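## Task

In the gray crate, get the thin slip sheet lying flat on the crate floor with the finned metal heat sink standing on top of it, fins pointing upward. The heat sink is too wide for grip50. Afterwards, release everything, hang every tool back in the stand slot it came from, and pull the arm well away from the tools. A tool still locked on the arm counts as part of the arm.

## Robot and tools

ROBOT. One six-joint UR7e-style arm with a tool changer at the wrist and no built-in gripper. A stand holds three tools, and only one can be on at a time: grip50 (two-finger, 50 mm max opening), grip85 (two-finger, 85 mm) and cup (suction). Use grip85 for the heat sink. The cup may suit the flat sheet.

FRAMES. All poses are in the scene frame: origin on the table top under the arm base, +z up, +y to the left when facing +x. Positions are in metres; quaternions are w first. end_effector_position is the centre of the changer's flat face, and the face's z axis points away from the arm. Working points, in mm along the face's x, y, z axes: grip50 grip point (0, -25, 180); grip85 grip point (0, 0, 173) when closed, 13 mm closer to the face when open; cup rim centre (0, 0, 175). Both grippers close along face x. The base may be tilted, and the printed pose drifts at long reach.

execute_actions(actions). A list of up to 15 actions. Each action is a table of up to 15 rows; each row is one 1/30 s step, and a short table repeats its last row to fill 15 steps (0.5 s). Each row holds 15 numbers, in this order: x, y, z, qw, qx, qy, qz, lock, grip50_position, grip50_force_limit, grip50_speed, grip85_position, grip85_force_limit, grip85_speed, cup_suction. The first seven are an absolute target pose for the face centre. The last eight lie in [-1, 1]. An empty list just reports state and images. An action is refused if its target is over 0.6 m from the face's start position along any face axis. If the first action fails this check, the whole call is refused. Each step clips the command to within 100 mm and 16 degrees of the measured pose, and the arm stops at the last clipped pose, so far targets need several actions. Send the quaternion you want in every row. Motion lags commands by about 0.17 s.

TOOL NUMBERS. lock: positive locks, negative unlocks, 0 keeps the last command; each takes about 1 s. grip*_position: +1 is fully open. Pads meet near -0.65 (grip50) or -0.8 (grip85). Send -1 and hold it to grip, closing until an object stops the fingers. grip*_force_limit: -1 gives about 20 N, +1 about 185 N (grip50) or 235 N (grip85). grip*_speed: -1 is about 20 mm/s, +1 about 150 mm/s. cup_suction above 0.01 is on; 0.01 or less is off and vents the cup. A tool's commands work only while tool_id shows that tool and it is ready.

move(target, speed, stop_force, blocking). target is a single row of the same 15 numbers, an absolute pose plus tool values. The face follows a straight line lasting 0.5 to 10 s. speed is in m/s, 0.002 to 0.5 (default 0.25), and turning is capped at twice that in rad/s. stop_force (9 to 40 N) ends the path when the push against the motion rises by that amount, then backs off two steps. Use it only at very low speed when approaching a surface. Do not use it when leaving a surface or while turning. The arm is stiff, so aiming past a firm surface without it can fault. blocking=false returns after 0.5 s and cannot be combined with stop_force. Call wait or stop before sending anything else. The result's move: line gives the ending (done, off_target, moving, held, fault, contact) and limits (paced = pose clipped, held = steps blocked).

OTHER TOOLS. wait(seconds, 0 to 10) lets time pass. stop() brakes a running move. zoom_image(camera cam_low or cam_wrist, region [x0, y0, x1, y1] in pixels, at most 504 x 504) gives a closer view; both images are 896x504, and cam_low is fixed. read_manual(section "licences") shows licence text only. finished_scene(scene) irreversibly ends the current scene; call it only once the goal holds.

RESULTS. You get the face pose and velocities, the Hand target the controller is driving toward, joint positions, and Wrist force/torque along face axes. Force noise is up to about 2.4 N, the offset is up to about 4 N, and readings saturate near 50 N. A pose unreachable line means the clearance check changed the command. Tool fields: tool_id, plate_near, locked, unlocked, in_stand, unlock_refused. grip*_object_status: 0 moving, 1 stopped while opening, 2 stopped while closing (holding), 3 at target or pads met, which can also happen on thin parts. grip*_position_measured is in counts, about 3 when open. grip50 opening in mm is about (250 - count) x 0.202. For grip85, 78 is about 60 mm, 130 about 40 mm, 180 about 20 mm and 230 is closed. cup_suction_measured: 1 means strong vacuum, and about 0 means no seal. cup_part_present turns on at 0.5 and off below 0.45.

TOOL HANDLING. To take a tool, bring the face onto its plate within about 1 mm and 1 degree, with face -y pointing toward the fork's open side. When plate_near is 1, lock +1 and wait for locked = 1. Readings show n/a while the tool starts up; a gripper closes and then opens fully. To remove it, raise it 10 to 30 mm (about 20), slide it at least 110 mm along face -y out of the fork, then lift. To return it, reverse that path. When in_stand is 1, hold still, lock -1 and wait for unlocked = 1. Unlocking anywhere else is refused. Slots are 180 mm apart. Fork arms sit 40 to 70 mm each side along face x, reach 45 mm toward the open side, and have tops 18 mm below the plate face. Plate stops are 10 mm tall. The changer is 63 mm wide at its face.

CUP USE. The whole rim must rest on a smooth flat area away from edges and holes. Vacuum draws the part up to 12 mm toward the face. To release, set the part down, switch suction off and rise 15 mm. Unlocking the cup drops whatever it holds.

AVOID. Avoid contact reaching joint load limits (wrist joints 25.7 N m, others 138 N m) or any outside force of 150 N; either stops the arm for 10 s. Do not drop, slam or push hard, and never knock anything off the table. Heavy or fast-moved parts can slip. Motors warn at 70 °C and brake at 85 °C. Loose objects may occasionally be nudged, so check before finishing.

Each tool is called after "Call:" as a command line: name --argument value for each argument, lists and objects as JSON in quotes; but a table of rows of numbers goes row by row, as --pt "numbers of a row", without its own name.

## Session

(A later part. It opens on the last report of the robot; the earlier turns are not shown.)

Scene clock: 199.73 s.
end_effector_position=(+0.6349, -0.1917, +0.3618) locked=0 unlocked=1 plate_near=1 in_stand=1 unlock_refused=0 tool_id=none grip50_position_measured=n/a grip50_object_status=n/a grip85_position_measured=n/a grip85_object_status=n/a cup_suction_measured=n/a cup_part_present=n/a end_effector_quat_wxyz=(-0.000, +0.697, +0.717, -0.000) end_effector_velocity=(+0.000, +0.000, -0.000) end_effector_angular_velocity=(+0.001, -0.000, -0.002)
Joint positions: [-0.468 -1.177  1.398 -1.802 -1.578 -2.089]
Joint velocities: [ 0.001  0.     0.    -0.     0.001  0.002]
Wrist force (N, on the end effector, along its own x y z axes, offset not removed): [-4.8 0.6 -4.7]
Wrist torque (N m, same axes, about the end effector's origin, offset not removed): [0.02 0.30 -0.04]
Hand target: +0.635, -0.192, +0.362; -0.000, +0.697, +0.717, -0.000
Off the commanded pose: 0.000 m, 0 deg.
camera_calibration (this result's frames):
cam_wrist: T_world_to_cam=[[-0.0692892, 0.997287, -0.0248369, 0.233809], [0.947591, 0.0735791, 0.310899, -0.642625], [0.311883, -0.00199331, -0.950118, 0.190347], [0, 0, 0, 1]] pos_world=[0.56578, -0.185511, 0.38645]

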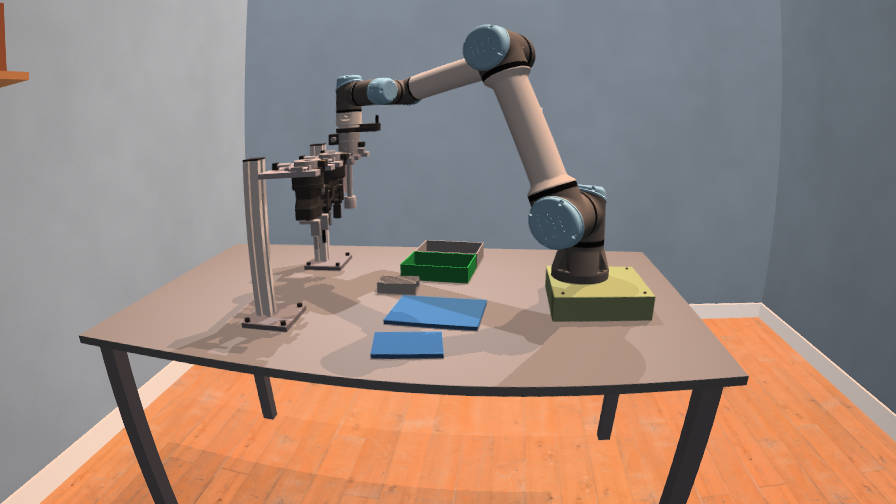

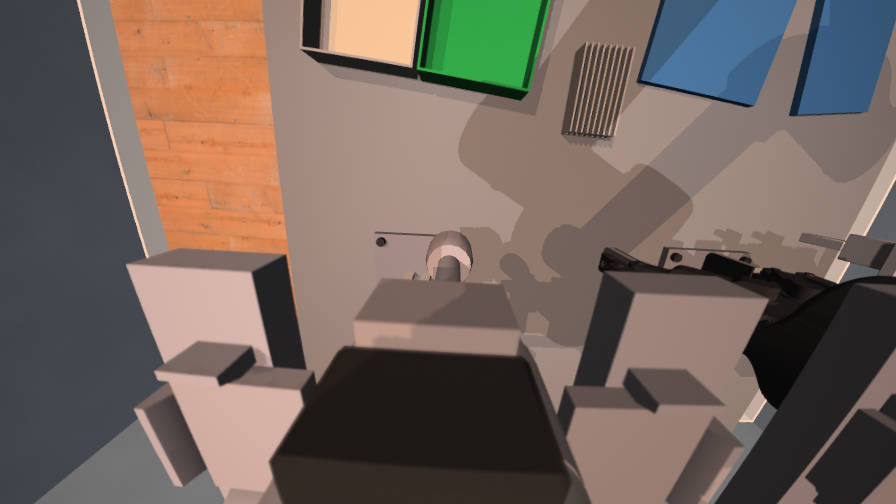

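Call:
move --target '[0.6349,-0.1917,0.385,0,0.6974,0.7167,0,0,1,0,0,1,0,0,0]' --speed 0.06

Call:
move --target '[0.630,-0.0119,0.378,0,0.6974,0.7167,0,0,1,0,0,1,0,0,0]'

Call:
move --target '[0.630,-0.0119,0.3615,0,0.6974,0.7167,0,0,1,0,0,1,0,0,0]' --speed 0.008 --stop_force 12

Call:
execute_actions --actions '[[[0.630,-0.0119,0.3615,0,0.6974,0.7167,0,1,1,0,0,1,0,0,0]],[[0.630,-0.0119,0.3615,0,0.6974,0.7167,0,1,1,0,0,1,0,0,0]],[[0.630,-0.0119,0.3615,0,0.6974,0.7167,0,1,1,0,0,1,0,0,0]]]'

Call:
move --target '[0.630,-0.0119,0.381,0,0.6974,0.7167,0,0,1,0,0,1,0,0,0]' --speed 0.05

Call:
move --target '[0.50,-0.0154,0.381,0,0.6974,0.7167,0,0,1,0,0,1,0,0,0]' --speed 0.15

Call:
move --target '[0.46,-0.02,0.25,0,0.7071,0.7071,0,0,1,0,0,1,0,0,0]' --speed 0.1

Call:
wait --seconds 1.5

Scene clock: 207.93 s.
end_effector_position=(+0.6349, -0.1917, +0.3848) locked=0 unlocked=1 plate_near=0 in_stand=0 unlock_refused=0 tool_id=none grip50_position_measured=n/a grip50_object_status=n/a grip85_position_measured=n/a grip85_object_status=n/a cup_suction_measured=n/a cup_part_present=n/a end_effector_quat_wxyz=(+0.000, +0.697, +0.717, +0.000) end_effector_velocity=(+0.000, -0.000, +0.001) end_effector_angular_velocity=(-0.000, +0.000, +0.002)
Joint positions: [-0.468 -1.189  1.354 -1.747 -1.578 -2.088]
Joint velocities: [-0.     0.    -0.004  0.003 -0.    -0.002]
Wrist force (N, on the end effector, along its own x y z axes, offset not removed): [-1.8 -1.0 -3.7]
Wrist torque (N m, same axes, about the end effector's origin, offset not removed): [-0.36 0.25 -0.07]
Hand target: +0.635, -0.192, +0.385; +0.000, +0.697, +0.717, +0.000
Off the commanded pose: 0.000 m, 0 deg.
move: done
camera_calibration (this result's frames):
cam_wrist: T_world_to_cam=[[-0.0692883, 0.997288, -0.0248217, 0.234358], [0.947577, 0.0735736, 0.310941, -0.649786], [0.311924, -0.00197588, -0.950105, 0.212231], [0, 0, 0, 1]] pos_world=[0.565761, -0.185496, 0.409504]

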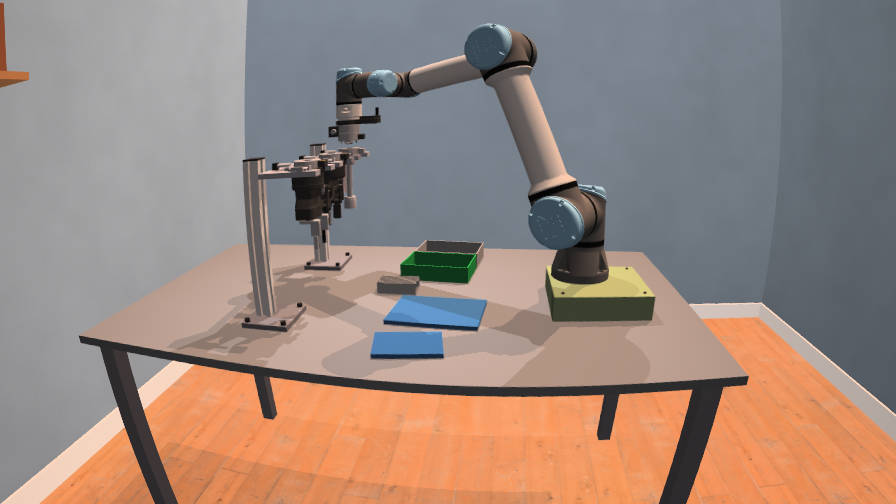

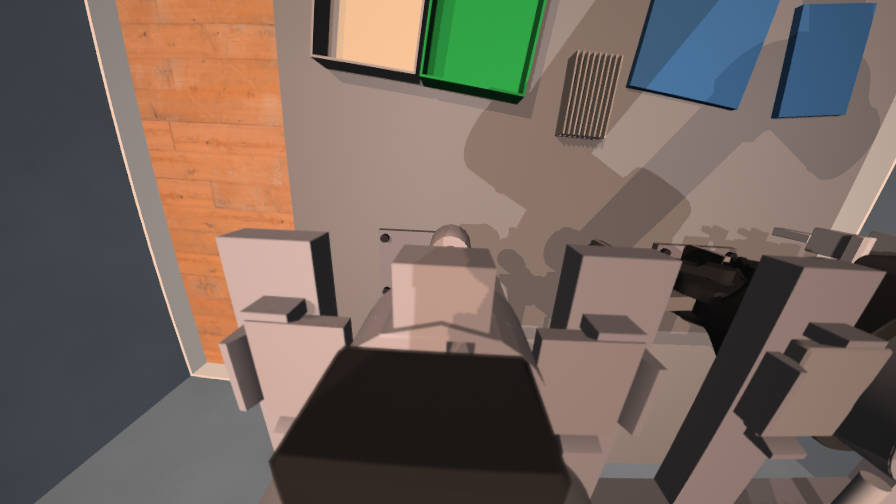

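Scene clock: 209.23 s.
end_effector_position=(+0.6300, -0.0120, +0.3780) locked=0 unlocked=1 plate_near=0 in_stand=0 unlock_refused=0 tool_id=none grip50_position_measured=n/a grip50_object_status=n/a grip85_position_measured=n/a grip85_object_status=n/a cup_suction_measured=n/a cup_part_present=n/a end_effector_quat_wxyz=(-0.000, +0.697, +0.717, +0.000) end_effector_velocity=(+0.001, +0.001, -0.002) end_effector_angular_velocity=(+0.001, +0.004, -0.000)
Joint positions: [-0.203 -1.26   1.475 -1.794 -1.58  -1.823]
Joint velocities: [ 0.002  0.004  0.    -0.     0.     0.003]
Wrist force (N, on the end effector, along its own x y z axes, offset not removed): [-3.1 1.0 -3.2]
Wrist torque (N m, same axes, about the end effector's origin, offset not removed): [-0.02 0.03 0.00]
Hand target: +0.630, -0.012, +0.378; -0.000, +0.697, +0.717, +0.000
Off the commanded pose: 0.000 m, 0 deg.
move: done
camera_calibration (this result's frames):
cam_wrist: T_world_to_cam=[[-0.0692961, 0.997303, -0.0241651, 0.054448], [0.947634, 0.073376, 0.310816, -0.656217], [0.311751, -0.0013613, -0.950163, 0.207723], [0, 0, 0, 1]] pos_world=[0.560869, -0.00586783, 0.40265]

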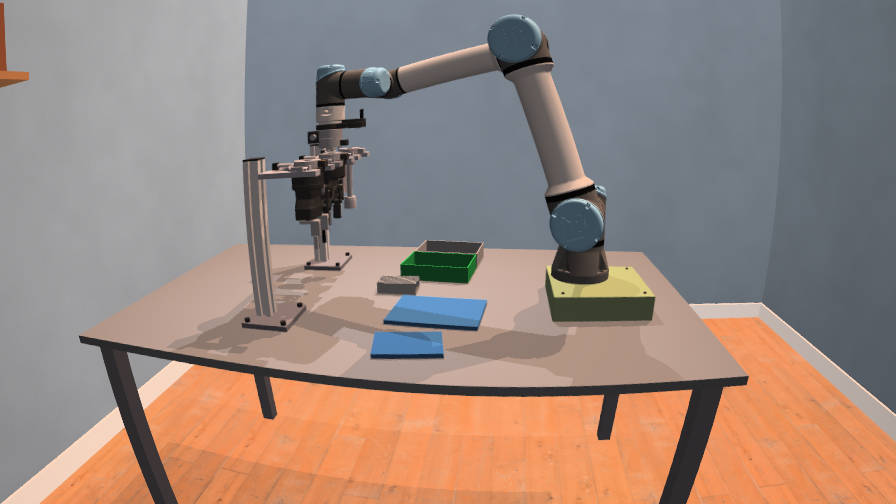

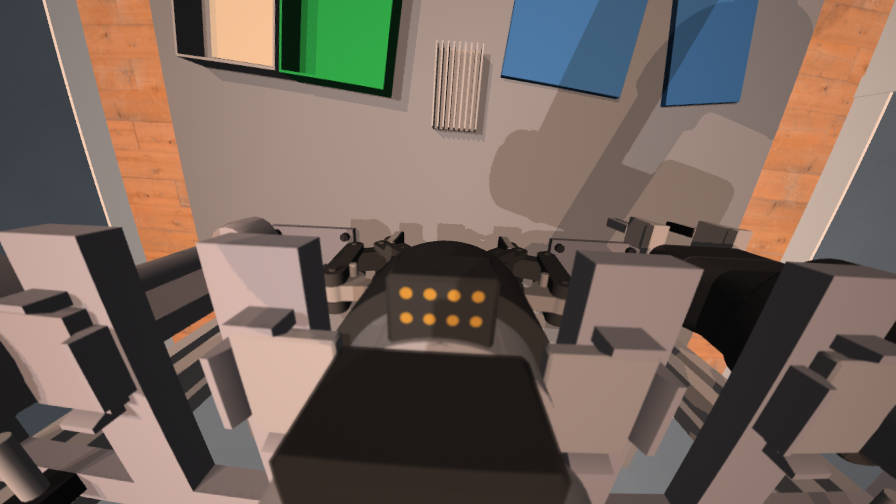

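Scene clock: 211.50 s.
end_effector_position=(+0.6300, -0.0119, +0.3616) locked=0 unlocked=1 plate_near=1 in_stand=1 unlock_refused=0 tool_id=none grip50_position_measured=n/a grip50_object_status=n/a grip85_position_measured=n/a grip85_object_status=n/a cup_suction_measured=n/a cup_part_present=n/a end_effector_quat_wxyz=(+0.000, +0.697, +0.717, -0.000) end_effector_velocity=(+0.000, -0.001, -0.001) end_effector_angular_velocity=(-0.001, -0.002, -0.001)
Joint positions: [-0.203 -1.251  1.506 -1.834 -1.58  -1.823]
Joint velocities: [-0.001  0.     0.002 -0.004 -0.    -0.001]
Wrist force (N, on the end effector, along its own x y z axes, offset not removed): [-0.2 0.7 -0.3]
Wrist torque (N m, same axes, about the end effector's origin, offset not removed): [0.20 -0.07 -0.01]
Hand target: +0.630, -0.012, +0.362; -0.000, +0.697, +0.717, -0.000
Off the commanded pose: 0.000 m, 0 deg.
move: done
camera_calibration (this result's frames):
cam_wrist: T_world_to_cam=[[-0.0693339, 0.997285, -0.0248274, 0.0541819], [0.94758, 0.0736187, 0.310922, -0.651171], [0.311906, -0.00196852, -0.950111, 0.192059], [0, 0, 0, 1]] pos_world=[0.560889, -0.00571834, 0.386286]

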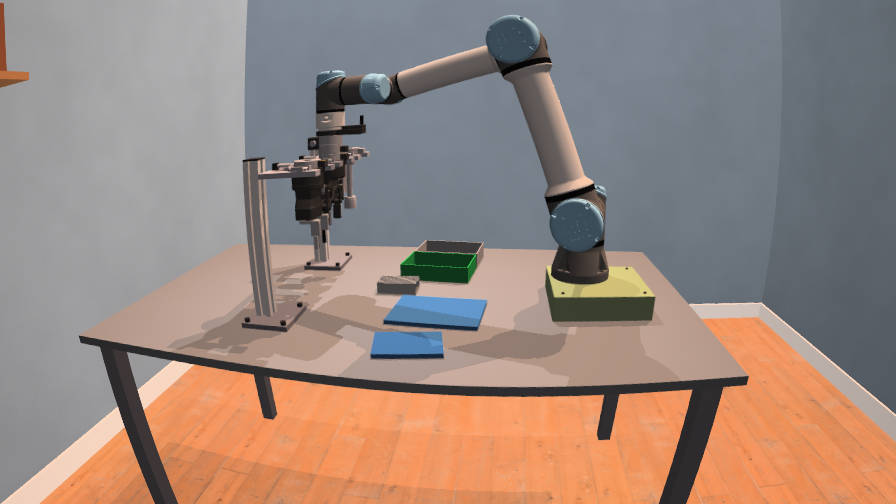

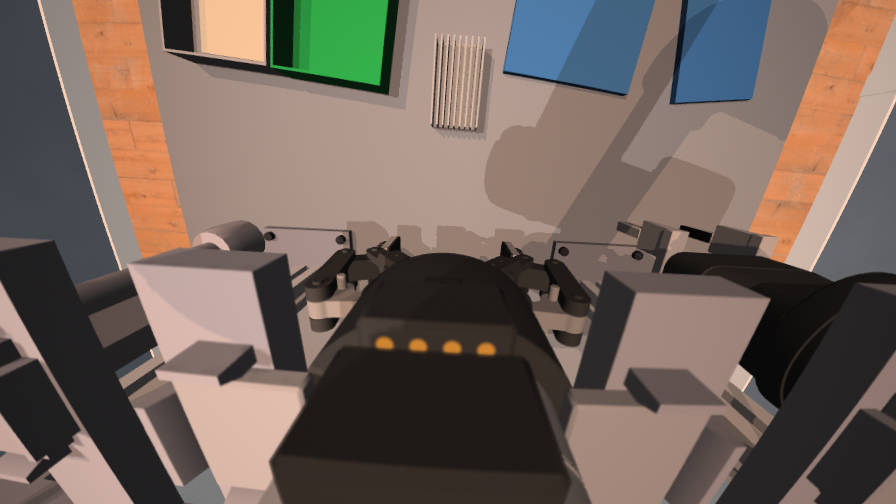

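Scene clock: 213.00 s.
end_effector_position=(+0.6300, -0.0119, +0.3615) locked=1 unlocked=0 plate_near=1 in_stand=1 unlock_refused=0 tool_id=grip85 grip50_position_measured=n/a grip50_object_status=n/a grip85_position_measured=n/a grip85_object_status=n/a cup_suction_measured=n/a cup_part_present=n/a end_effector_quat_wxyz=(+0.000, +0.697, +0.717, +0.000) end_effector_velocity=(+0.000, -0.001, -0.001) end_effector_angular_velocity=(-0.001, +0.001, +0.001)
Joint positions: [-0.203 -1.251  1.506 -1.834 -1.581 -1.823]
Joint velocities: [-0.001  0.001  0.    -0.001 -0.001 -0.002]
Wrist force (N, on the end effector, along its own x y z axes, offset not removed): [-2.0 -2.2 -22.7]
Wrist torque (N m, same axes, about the end effector's origin, offset not removed): [-0.42 1.15 -0.05]
Hand target: +0.630, -0.012, +0.361; +0.000, +0.697, +0.717, +0.000
Off the commanded pose: 0.000 m, 0 deg.
camera_calibration (this result's frames):
cam_wrist: T_world_to_cam=[[-0.0692829, 0.997287, -0.0248542, 0.0541523], [0.947562, 0.0735788, 0.310987, -0.65115], [0.311972, -0.00200482, -0.950089, 0.191883], [0, 0, 0, 1]] pos_world=[0.560895, -0.0057099, 0.386151]

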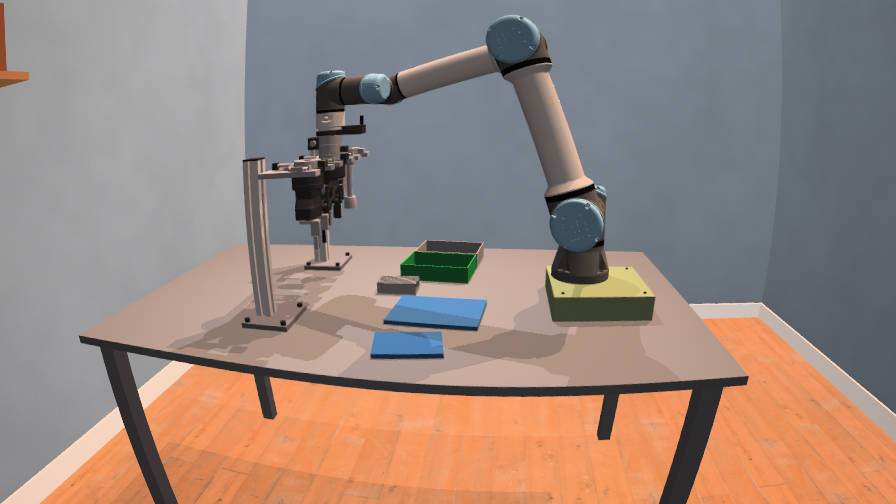

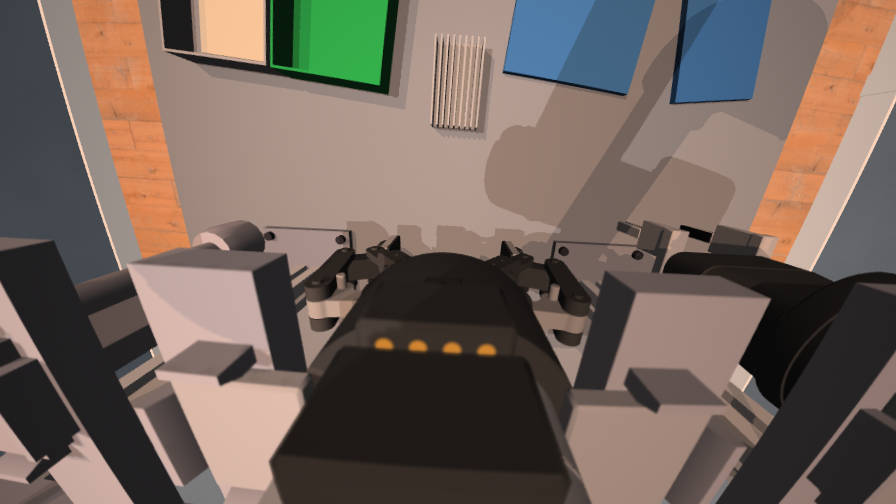

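Scene clock: 213.80 s.
end_effector_position=(+0.6300, -0.0119, +0.3808) locked=1 unlocked=0 plate_near=1 in_stand=0 unlock_refused=0 tool_id=grip85 grip50_position_measured=n/a grip50_object_status=n/a grip85_position_measured=n/a grip85_object_status=n/a cup_suction_measured=n/a cup_part_present=n/a end_effector_quat_wxyz=(+0.000, +0.697, +0.717, +0.000) end_effector_velocity=(+0.000, +0.001, +0.001) end_effector_angular_velocity=(+0.002, +0.001, +0.001)
Joint positions: [-0.202 -1.262  1.47  -1.787 -1.581 -1.823]
Joint velocities: [ 0.001  0.001 -0.004  0.005  0.002 -0.   ]
Wrist force (N, on the end effector, along its own x y z axes, offset not removed): [-1.3 2.3 -4.4]
Wrist torque (N m, same axes, about the end effector's origin, offset not removed): [0.11 0.15 0.06]
Hand target: +0.630, -0.012, +0.381; +0.000, +0.697, +0.717, +0.000
Off the commanded pose: 0.000 m, 0 deg.
move: done
camera_calibration (this result's frames):
cam_wrist: T_world_to_cam=[[-0.0692886, 0.997288, -0.0248341, 0.0546196], [0.94758, 0.0735777, 0.310933, -0.657114], [0.311917, -0.00198819, -0.950107, 0.210287], [0, 0, 0, 1]] pos_world=[0.56086, -0.00570436, 0.40547]

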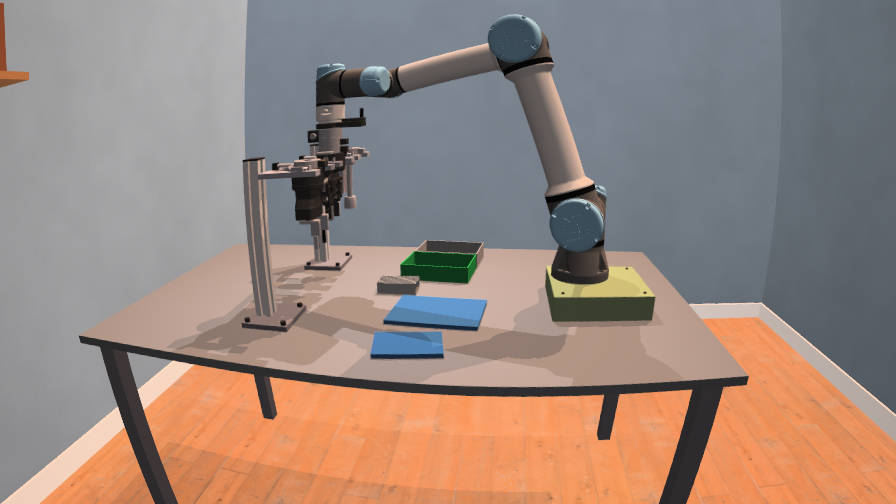

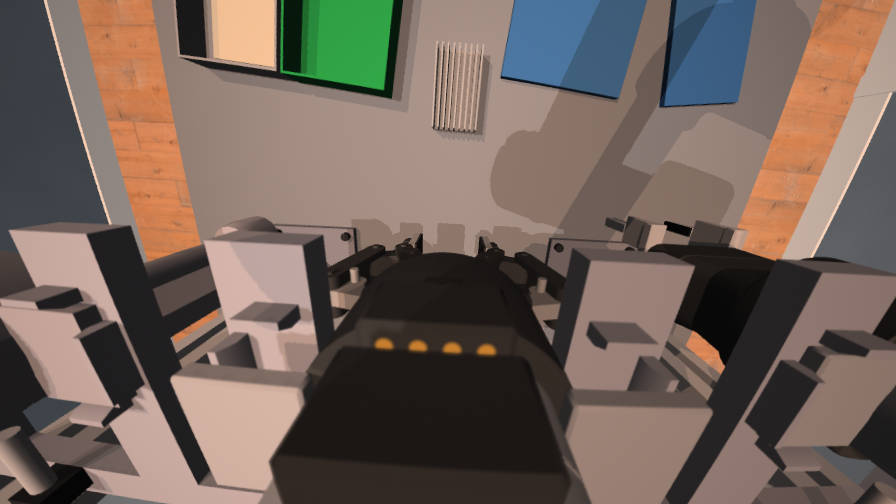

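Scene clock: 215.17 s.
end_effector_position=(+0.5002, -0.0153, +0.3808) locked=1 unlocked=0 plate_near=1 in_stand=0 unlock_refused=0 tool_id=grip85 grip50_position_measured=n/a grip50_object_status=n/a grip85_position_measured=n/a grip85_object_status=n/a cup_suction_measured=n/a cup_part_present=n/a end_effector_quat_wxyz=(+0.000, +0.697, +0.717, -0.000) end_effector_velocity=(-0.002, +0.000, -0.000) end_effector_angular_velocity=(+0.001, +0.000, -0.000)
Joint positions: [-0.269 -1.569  1.832 -1.843 -1.58  -1.889]
Joint velocities: [-0.001 -0.004  0.004  0.     0.001 -0.   ]
Wrist force (N, on the end effector, along its own x y z axes, offset not removed): [-2.7 -1.6 -3.4]
Wrist torque (N m, same axes, about the end effector's origin, offset not removed): [0.02 0.12 0.04]
Hand target: +0.500, -0.015, +0.381; +0.000, +0.697, +0.717, -0.000
Off the commanded pose: 0.000 m, 0 deg.
move: done
camera_calibration (this result's frames):
cam_wrist: T_world_to_cam=[[-0.0692803, 0.997283, -0.0250238, 0.0491109], [0.947549, 0.0736293, 0.311014, -0.533886], [0.312012, -0.00216413, -0.950076, 0.250714], [0, 0, 0, 1]] pos_world=[0.43106, -0.00912524, 0.405473]

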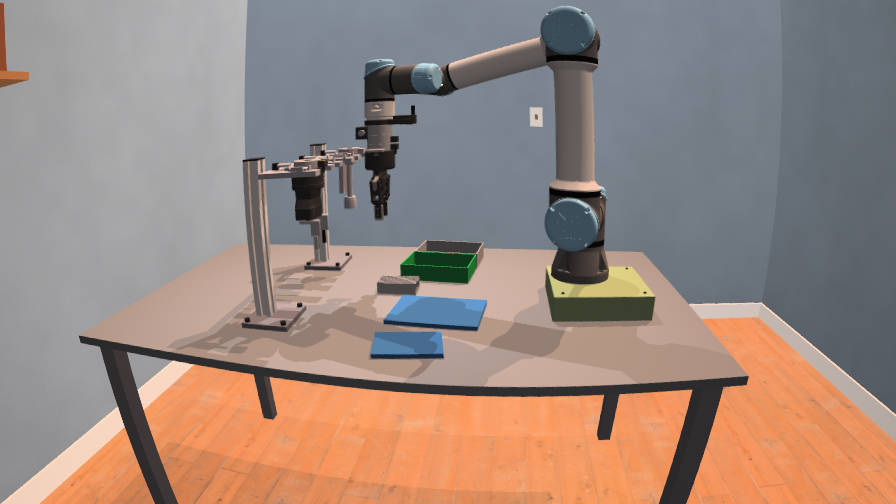

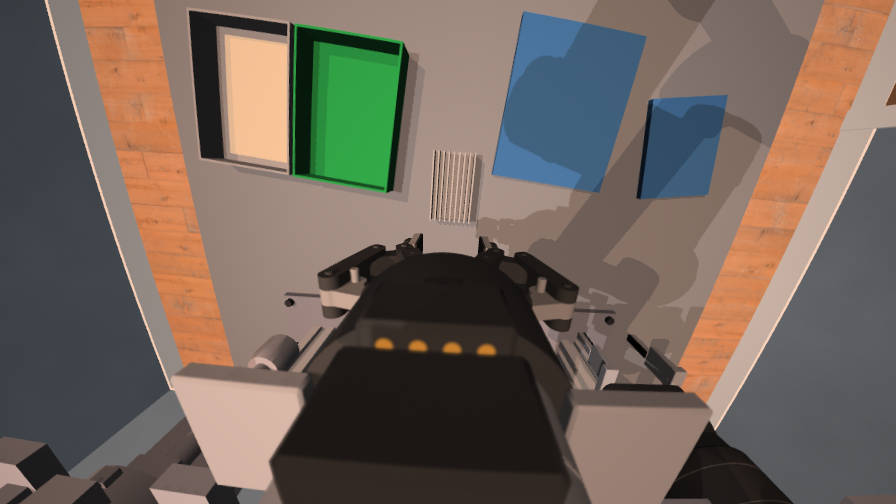

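Scene clock: 217.00 s.
end_effector_position=(+0.4601, -0.0200, +0.2501) locked=1 unlocked=0 plate_near=1 in_stand=0 unlock_refused=0 tool_id=grip85 grip50_position_measured=n/a grip50_object_status=n/a grip85_position_measured=3 grip85_object_status=3 cup_suction_measured=n/a cup_part_present=n/a end_effector_quat_wxyz=(+0.000, +0.707, +0.707, -0.000) end_effector_velocity=(-0.000, -0.000, -0.002) end_effector_angular_velocity=(+0.001, +0.002, -0.002)
Joint positions: [-0.308 -1.517  2.151 -2.214 -1.58  -1.901]
Joint velocities: [-0.001  0.004  0.003 -0.005  0.001  0.001]
Wrist force (N, on the end effector, along its own x y z axes, offset not removed): [-1.6 4.1 -1.4]
Wrist torque (N m, same axes, about the end effector's origin, offset not removed): [0.14 0.02 -0.06]
Hand target: +0.460, -0.020, +0.250; +0.000, +0.707, +0.707, -0.000
Off the commanded pose: 0.000 m, 0 deg.
move: done
camera_calibration (this result's frames):
cam_wrist: T_world_to_cam=[[-0.042071, 0.998804, -0.0249117, 0.0352094], [0.949239, 0.0477379, 0.310913, -0.456201], [0.311731, -0.0105667, -0.950112, 0.139009], [0, 0, 0, 1]] pos_world=[0.391191, -0.0119203, 0.27479]

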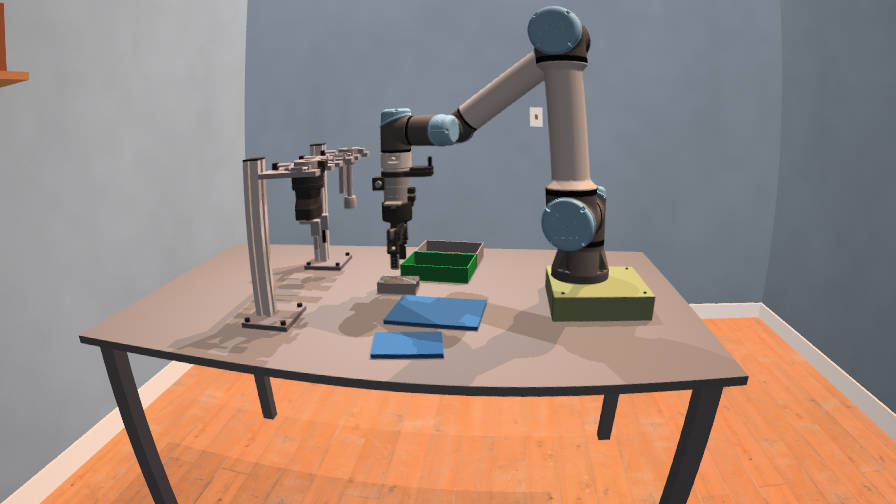

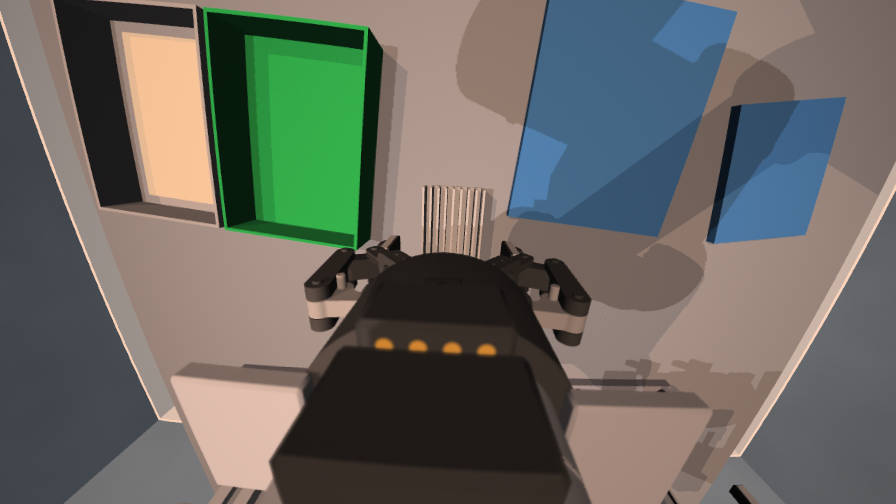

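Scene clock: 218.50 s.
end_effector_position=(+0.4601, -0.0200, +0.2500) locked=1 unlocked=0 plate_near=1 in_stand=0 unlock_refused=0 tool_id=grip85 grip50_position_measured=n/a grip50_object_status=n/a grip85_position_measured=3 grip85_object_status=3 cup_suction_measured=n/a cup_part_present=n/a end_effector_quat_wxyz=(+0.000, +0.707, +0.707, -0.000) end_effector_velocity=(-0.000, +0.000, -0.000) end_effector_angular_velocity=(+0.001, +0.000, +0.001)
Joint positions: [-0.308 -1.517  2.151 -2.214 -1.58  -1.901]
Joint velocities: [-0.     0.     0.     0.     0.001 -0.001]
Wrist force (N, on the end effector, along its own x y z axes, offset not removed): [-1.2 -2.6 0.4]
Wrist torque (N m, same axes, about the end effector's origin, offset not removed): [0.02 0.12 -0.01]
Hand target: +0.460, -0.020, +0.250; +0.000, +0.707, +0.707, -0.000
Off the commanded pose: 0.000 m, 0 deg.
wait: 1.50 s; at rest by 0.17 s
camera_calibration (this result's frames):
cam_wrist: T_world_to_cam=[[-0.0420453, 0.998805, -0.0249208, 0.0352032], [0.94923, 0.0477166, 0.310943, -0.45613], [0.311761, -0.0105819, -0.950102, 0.138866], [0, 0, 0, 1]] pos_world=[0.391159, -0.0119267, 0.274645]

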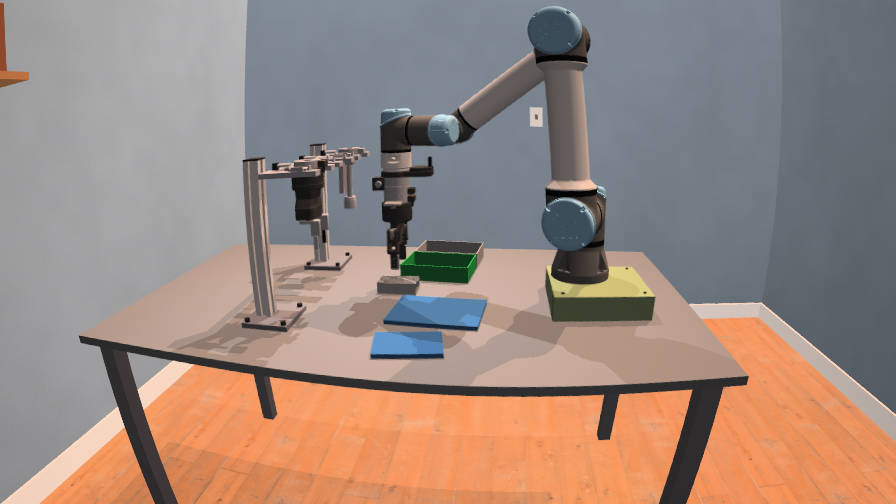

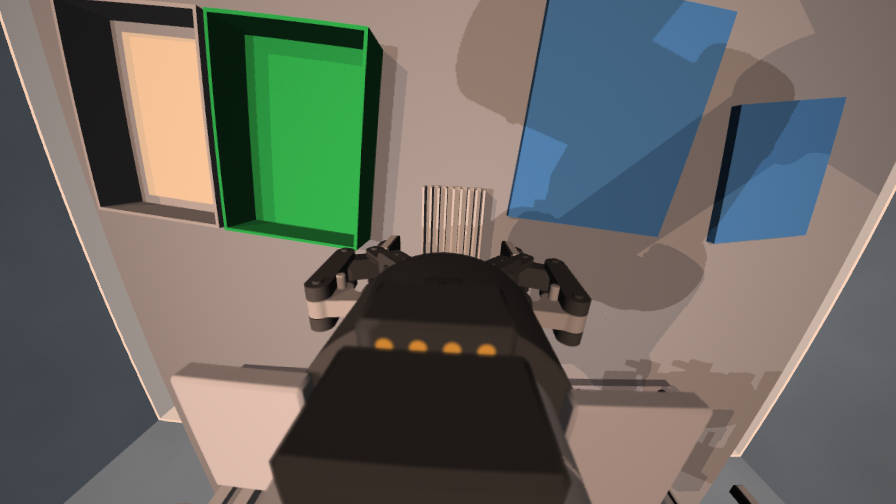

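Call:
move --target '[0.46,-0.02,0.194,0,0.7071,0.7071,0,0,1,0,0,1,0,0,0]' --speed 0.05

Call:
move --target '[0.46,-0.02,0.194,0,0.7071,0.7071,0,0,1,0,0,-1,0,0,0]'

Scene clock: 232.13 s.
end_effector_position=(+0.4600, -0.0200, +0.1942) locked=1 unlocked=0 plate_near=1 in_stand=0 unlock_refused=0 tool_id=grip85 grip50_position_measured=n/a grip50_object_status=n/a grip85_position_measured=3 grip85_object_status=3 cup_suction_measured=n/a cup_part_present=n/a end_effector_quat_wxyz=(-0.000, +0.707, +0.707, -0.000) end_effector_velocity=(+0.000, +0.000, -0.002) end_effector_angular_velocity=(+0.001, -0.001, +0.000)
Joint positions: [-0.309 -1.411  2.218 -2.387 -1.58  -1.902]
Joint velocities: [ 0.     0.004  0.002 -0.006  0.001  0.   ]
Wrist force (N, on the end effector, along its own x y z axes, offset not removed): [-2.6 -1.3 -3.9]
Wrist torque (N m, same axes, about the end effector's origin, offset not removed): [0.04 0.16 -0.08]
Hand target: +0.460, -0.020, +0.194; -0.000, +0.707, +0.707, -0.000
Off the commanded pose: 0.000 m, 0 deg.
move: done
camera_calibration (this result's frames):
cam_wrist: T_world_to_cam=[[-0.0420455, 0.998807, -0.0248244, 0.0337984], [0.949243, 0.0476864, 0.310908, -0.438725], [0.311721, -0.0104921, -0.950116, 0.0858962], [0, 0, 0, 1]] pos_world=[0.391102, -0.0119357, 0.218854]

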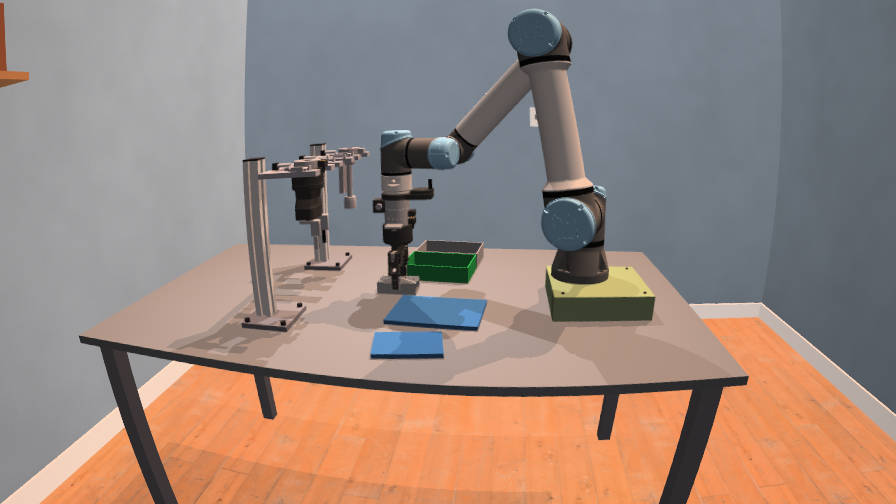

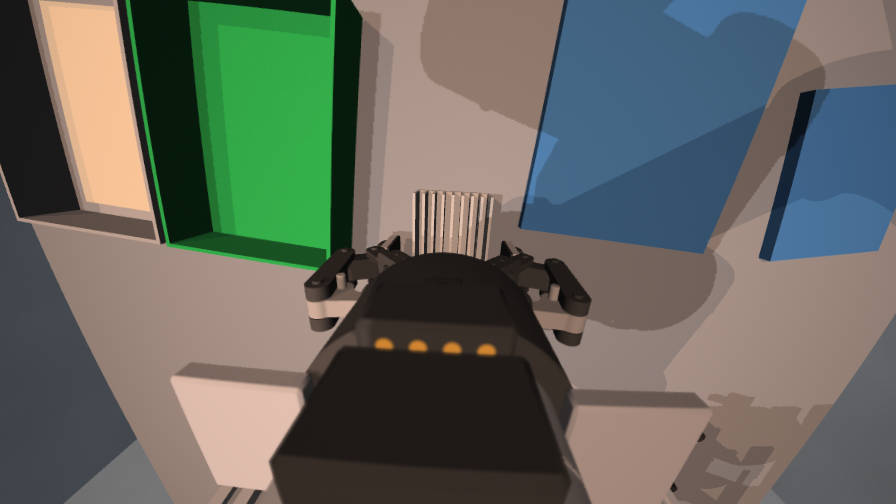

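Scene clock: 232.83 s.
end_effector_position=(+0.4600, -0.0200, +0.1941) locked=1 unlocked=0 plate_near=1 in_stand=0 unlock_refused=0 tool_id=grip85 grip50_position_measured=n/a grip50_object_status=n/a grip85_position_measured=81 grip85_object_status=2 cup_suction_measured=n/a cup_part_present=n/a end_effector_quat_wxyz=(+0.000, +0.707, +0.707, +0.000) end_effector_velocity=(-0.000, -0.000, -0.000) end_effector_angular_velocity=(-0.001, +0.001, -0.001)
Joint positions: [-0.309 -1.41   2.218 -2.388 -1.58  -1.902]
Joint velocities: [-0.     0.     0.    -0.    -0.001  0.001]
Wrist force (N, on the end effector, along its own x y z axes, offset not removed): [-2.2 -6.9 -49.0]
Wrist torque (N m, same axes, about the end effector's origin, offset not removed): [1.69 0.91 0.11]
Hand target: +0.460, -0.020, +0.194; -0.000, +0.707, +0.707, +0.000
Off the commanded pose: 0.000 m, 0 deg.
move: done
camera_calibration (this result's frames):
cam_wrist: T_world_to_cam=[[-0.0420375, 0.998806, -0.0248883, 0.0338077], [0.949177, 0.047701, 0.311108, -0.438708], [0.311924, -0.0105451, -0.950048, 0.0856816], [0, 0, 0, 1]] pos_world=[0.391107, -0.011937, 0.218729]

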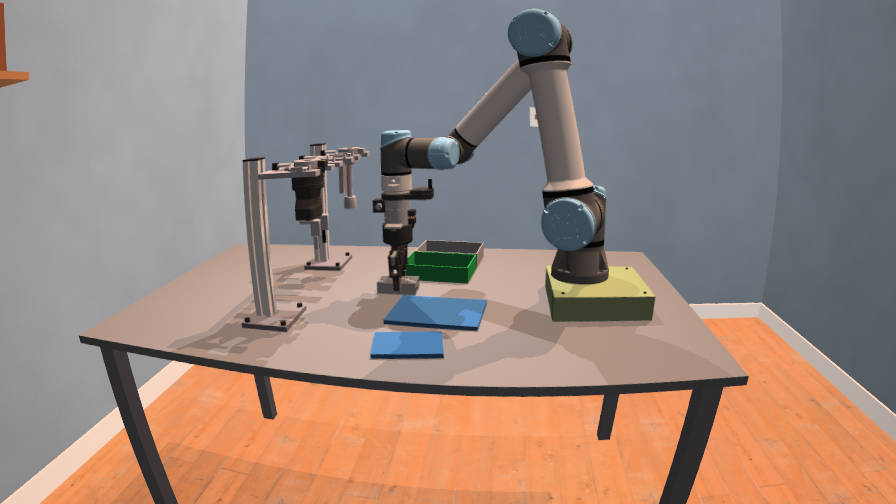

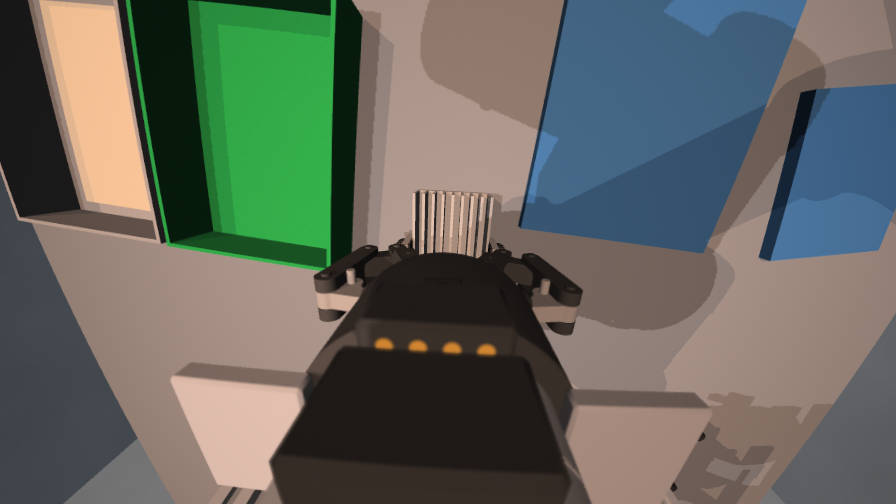

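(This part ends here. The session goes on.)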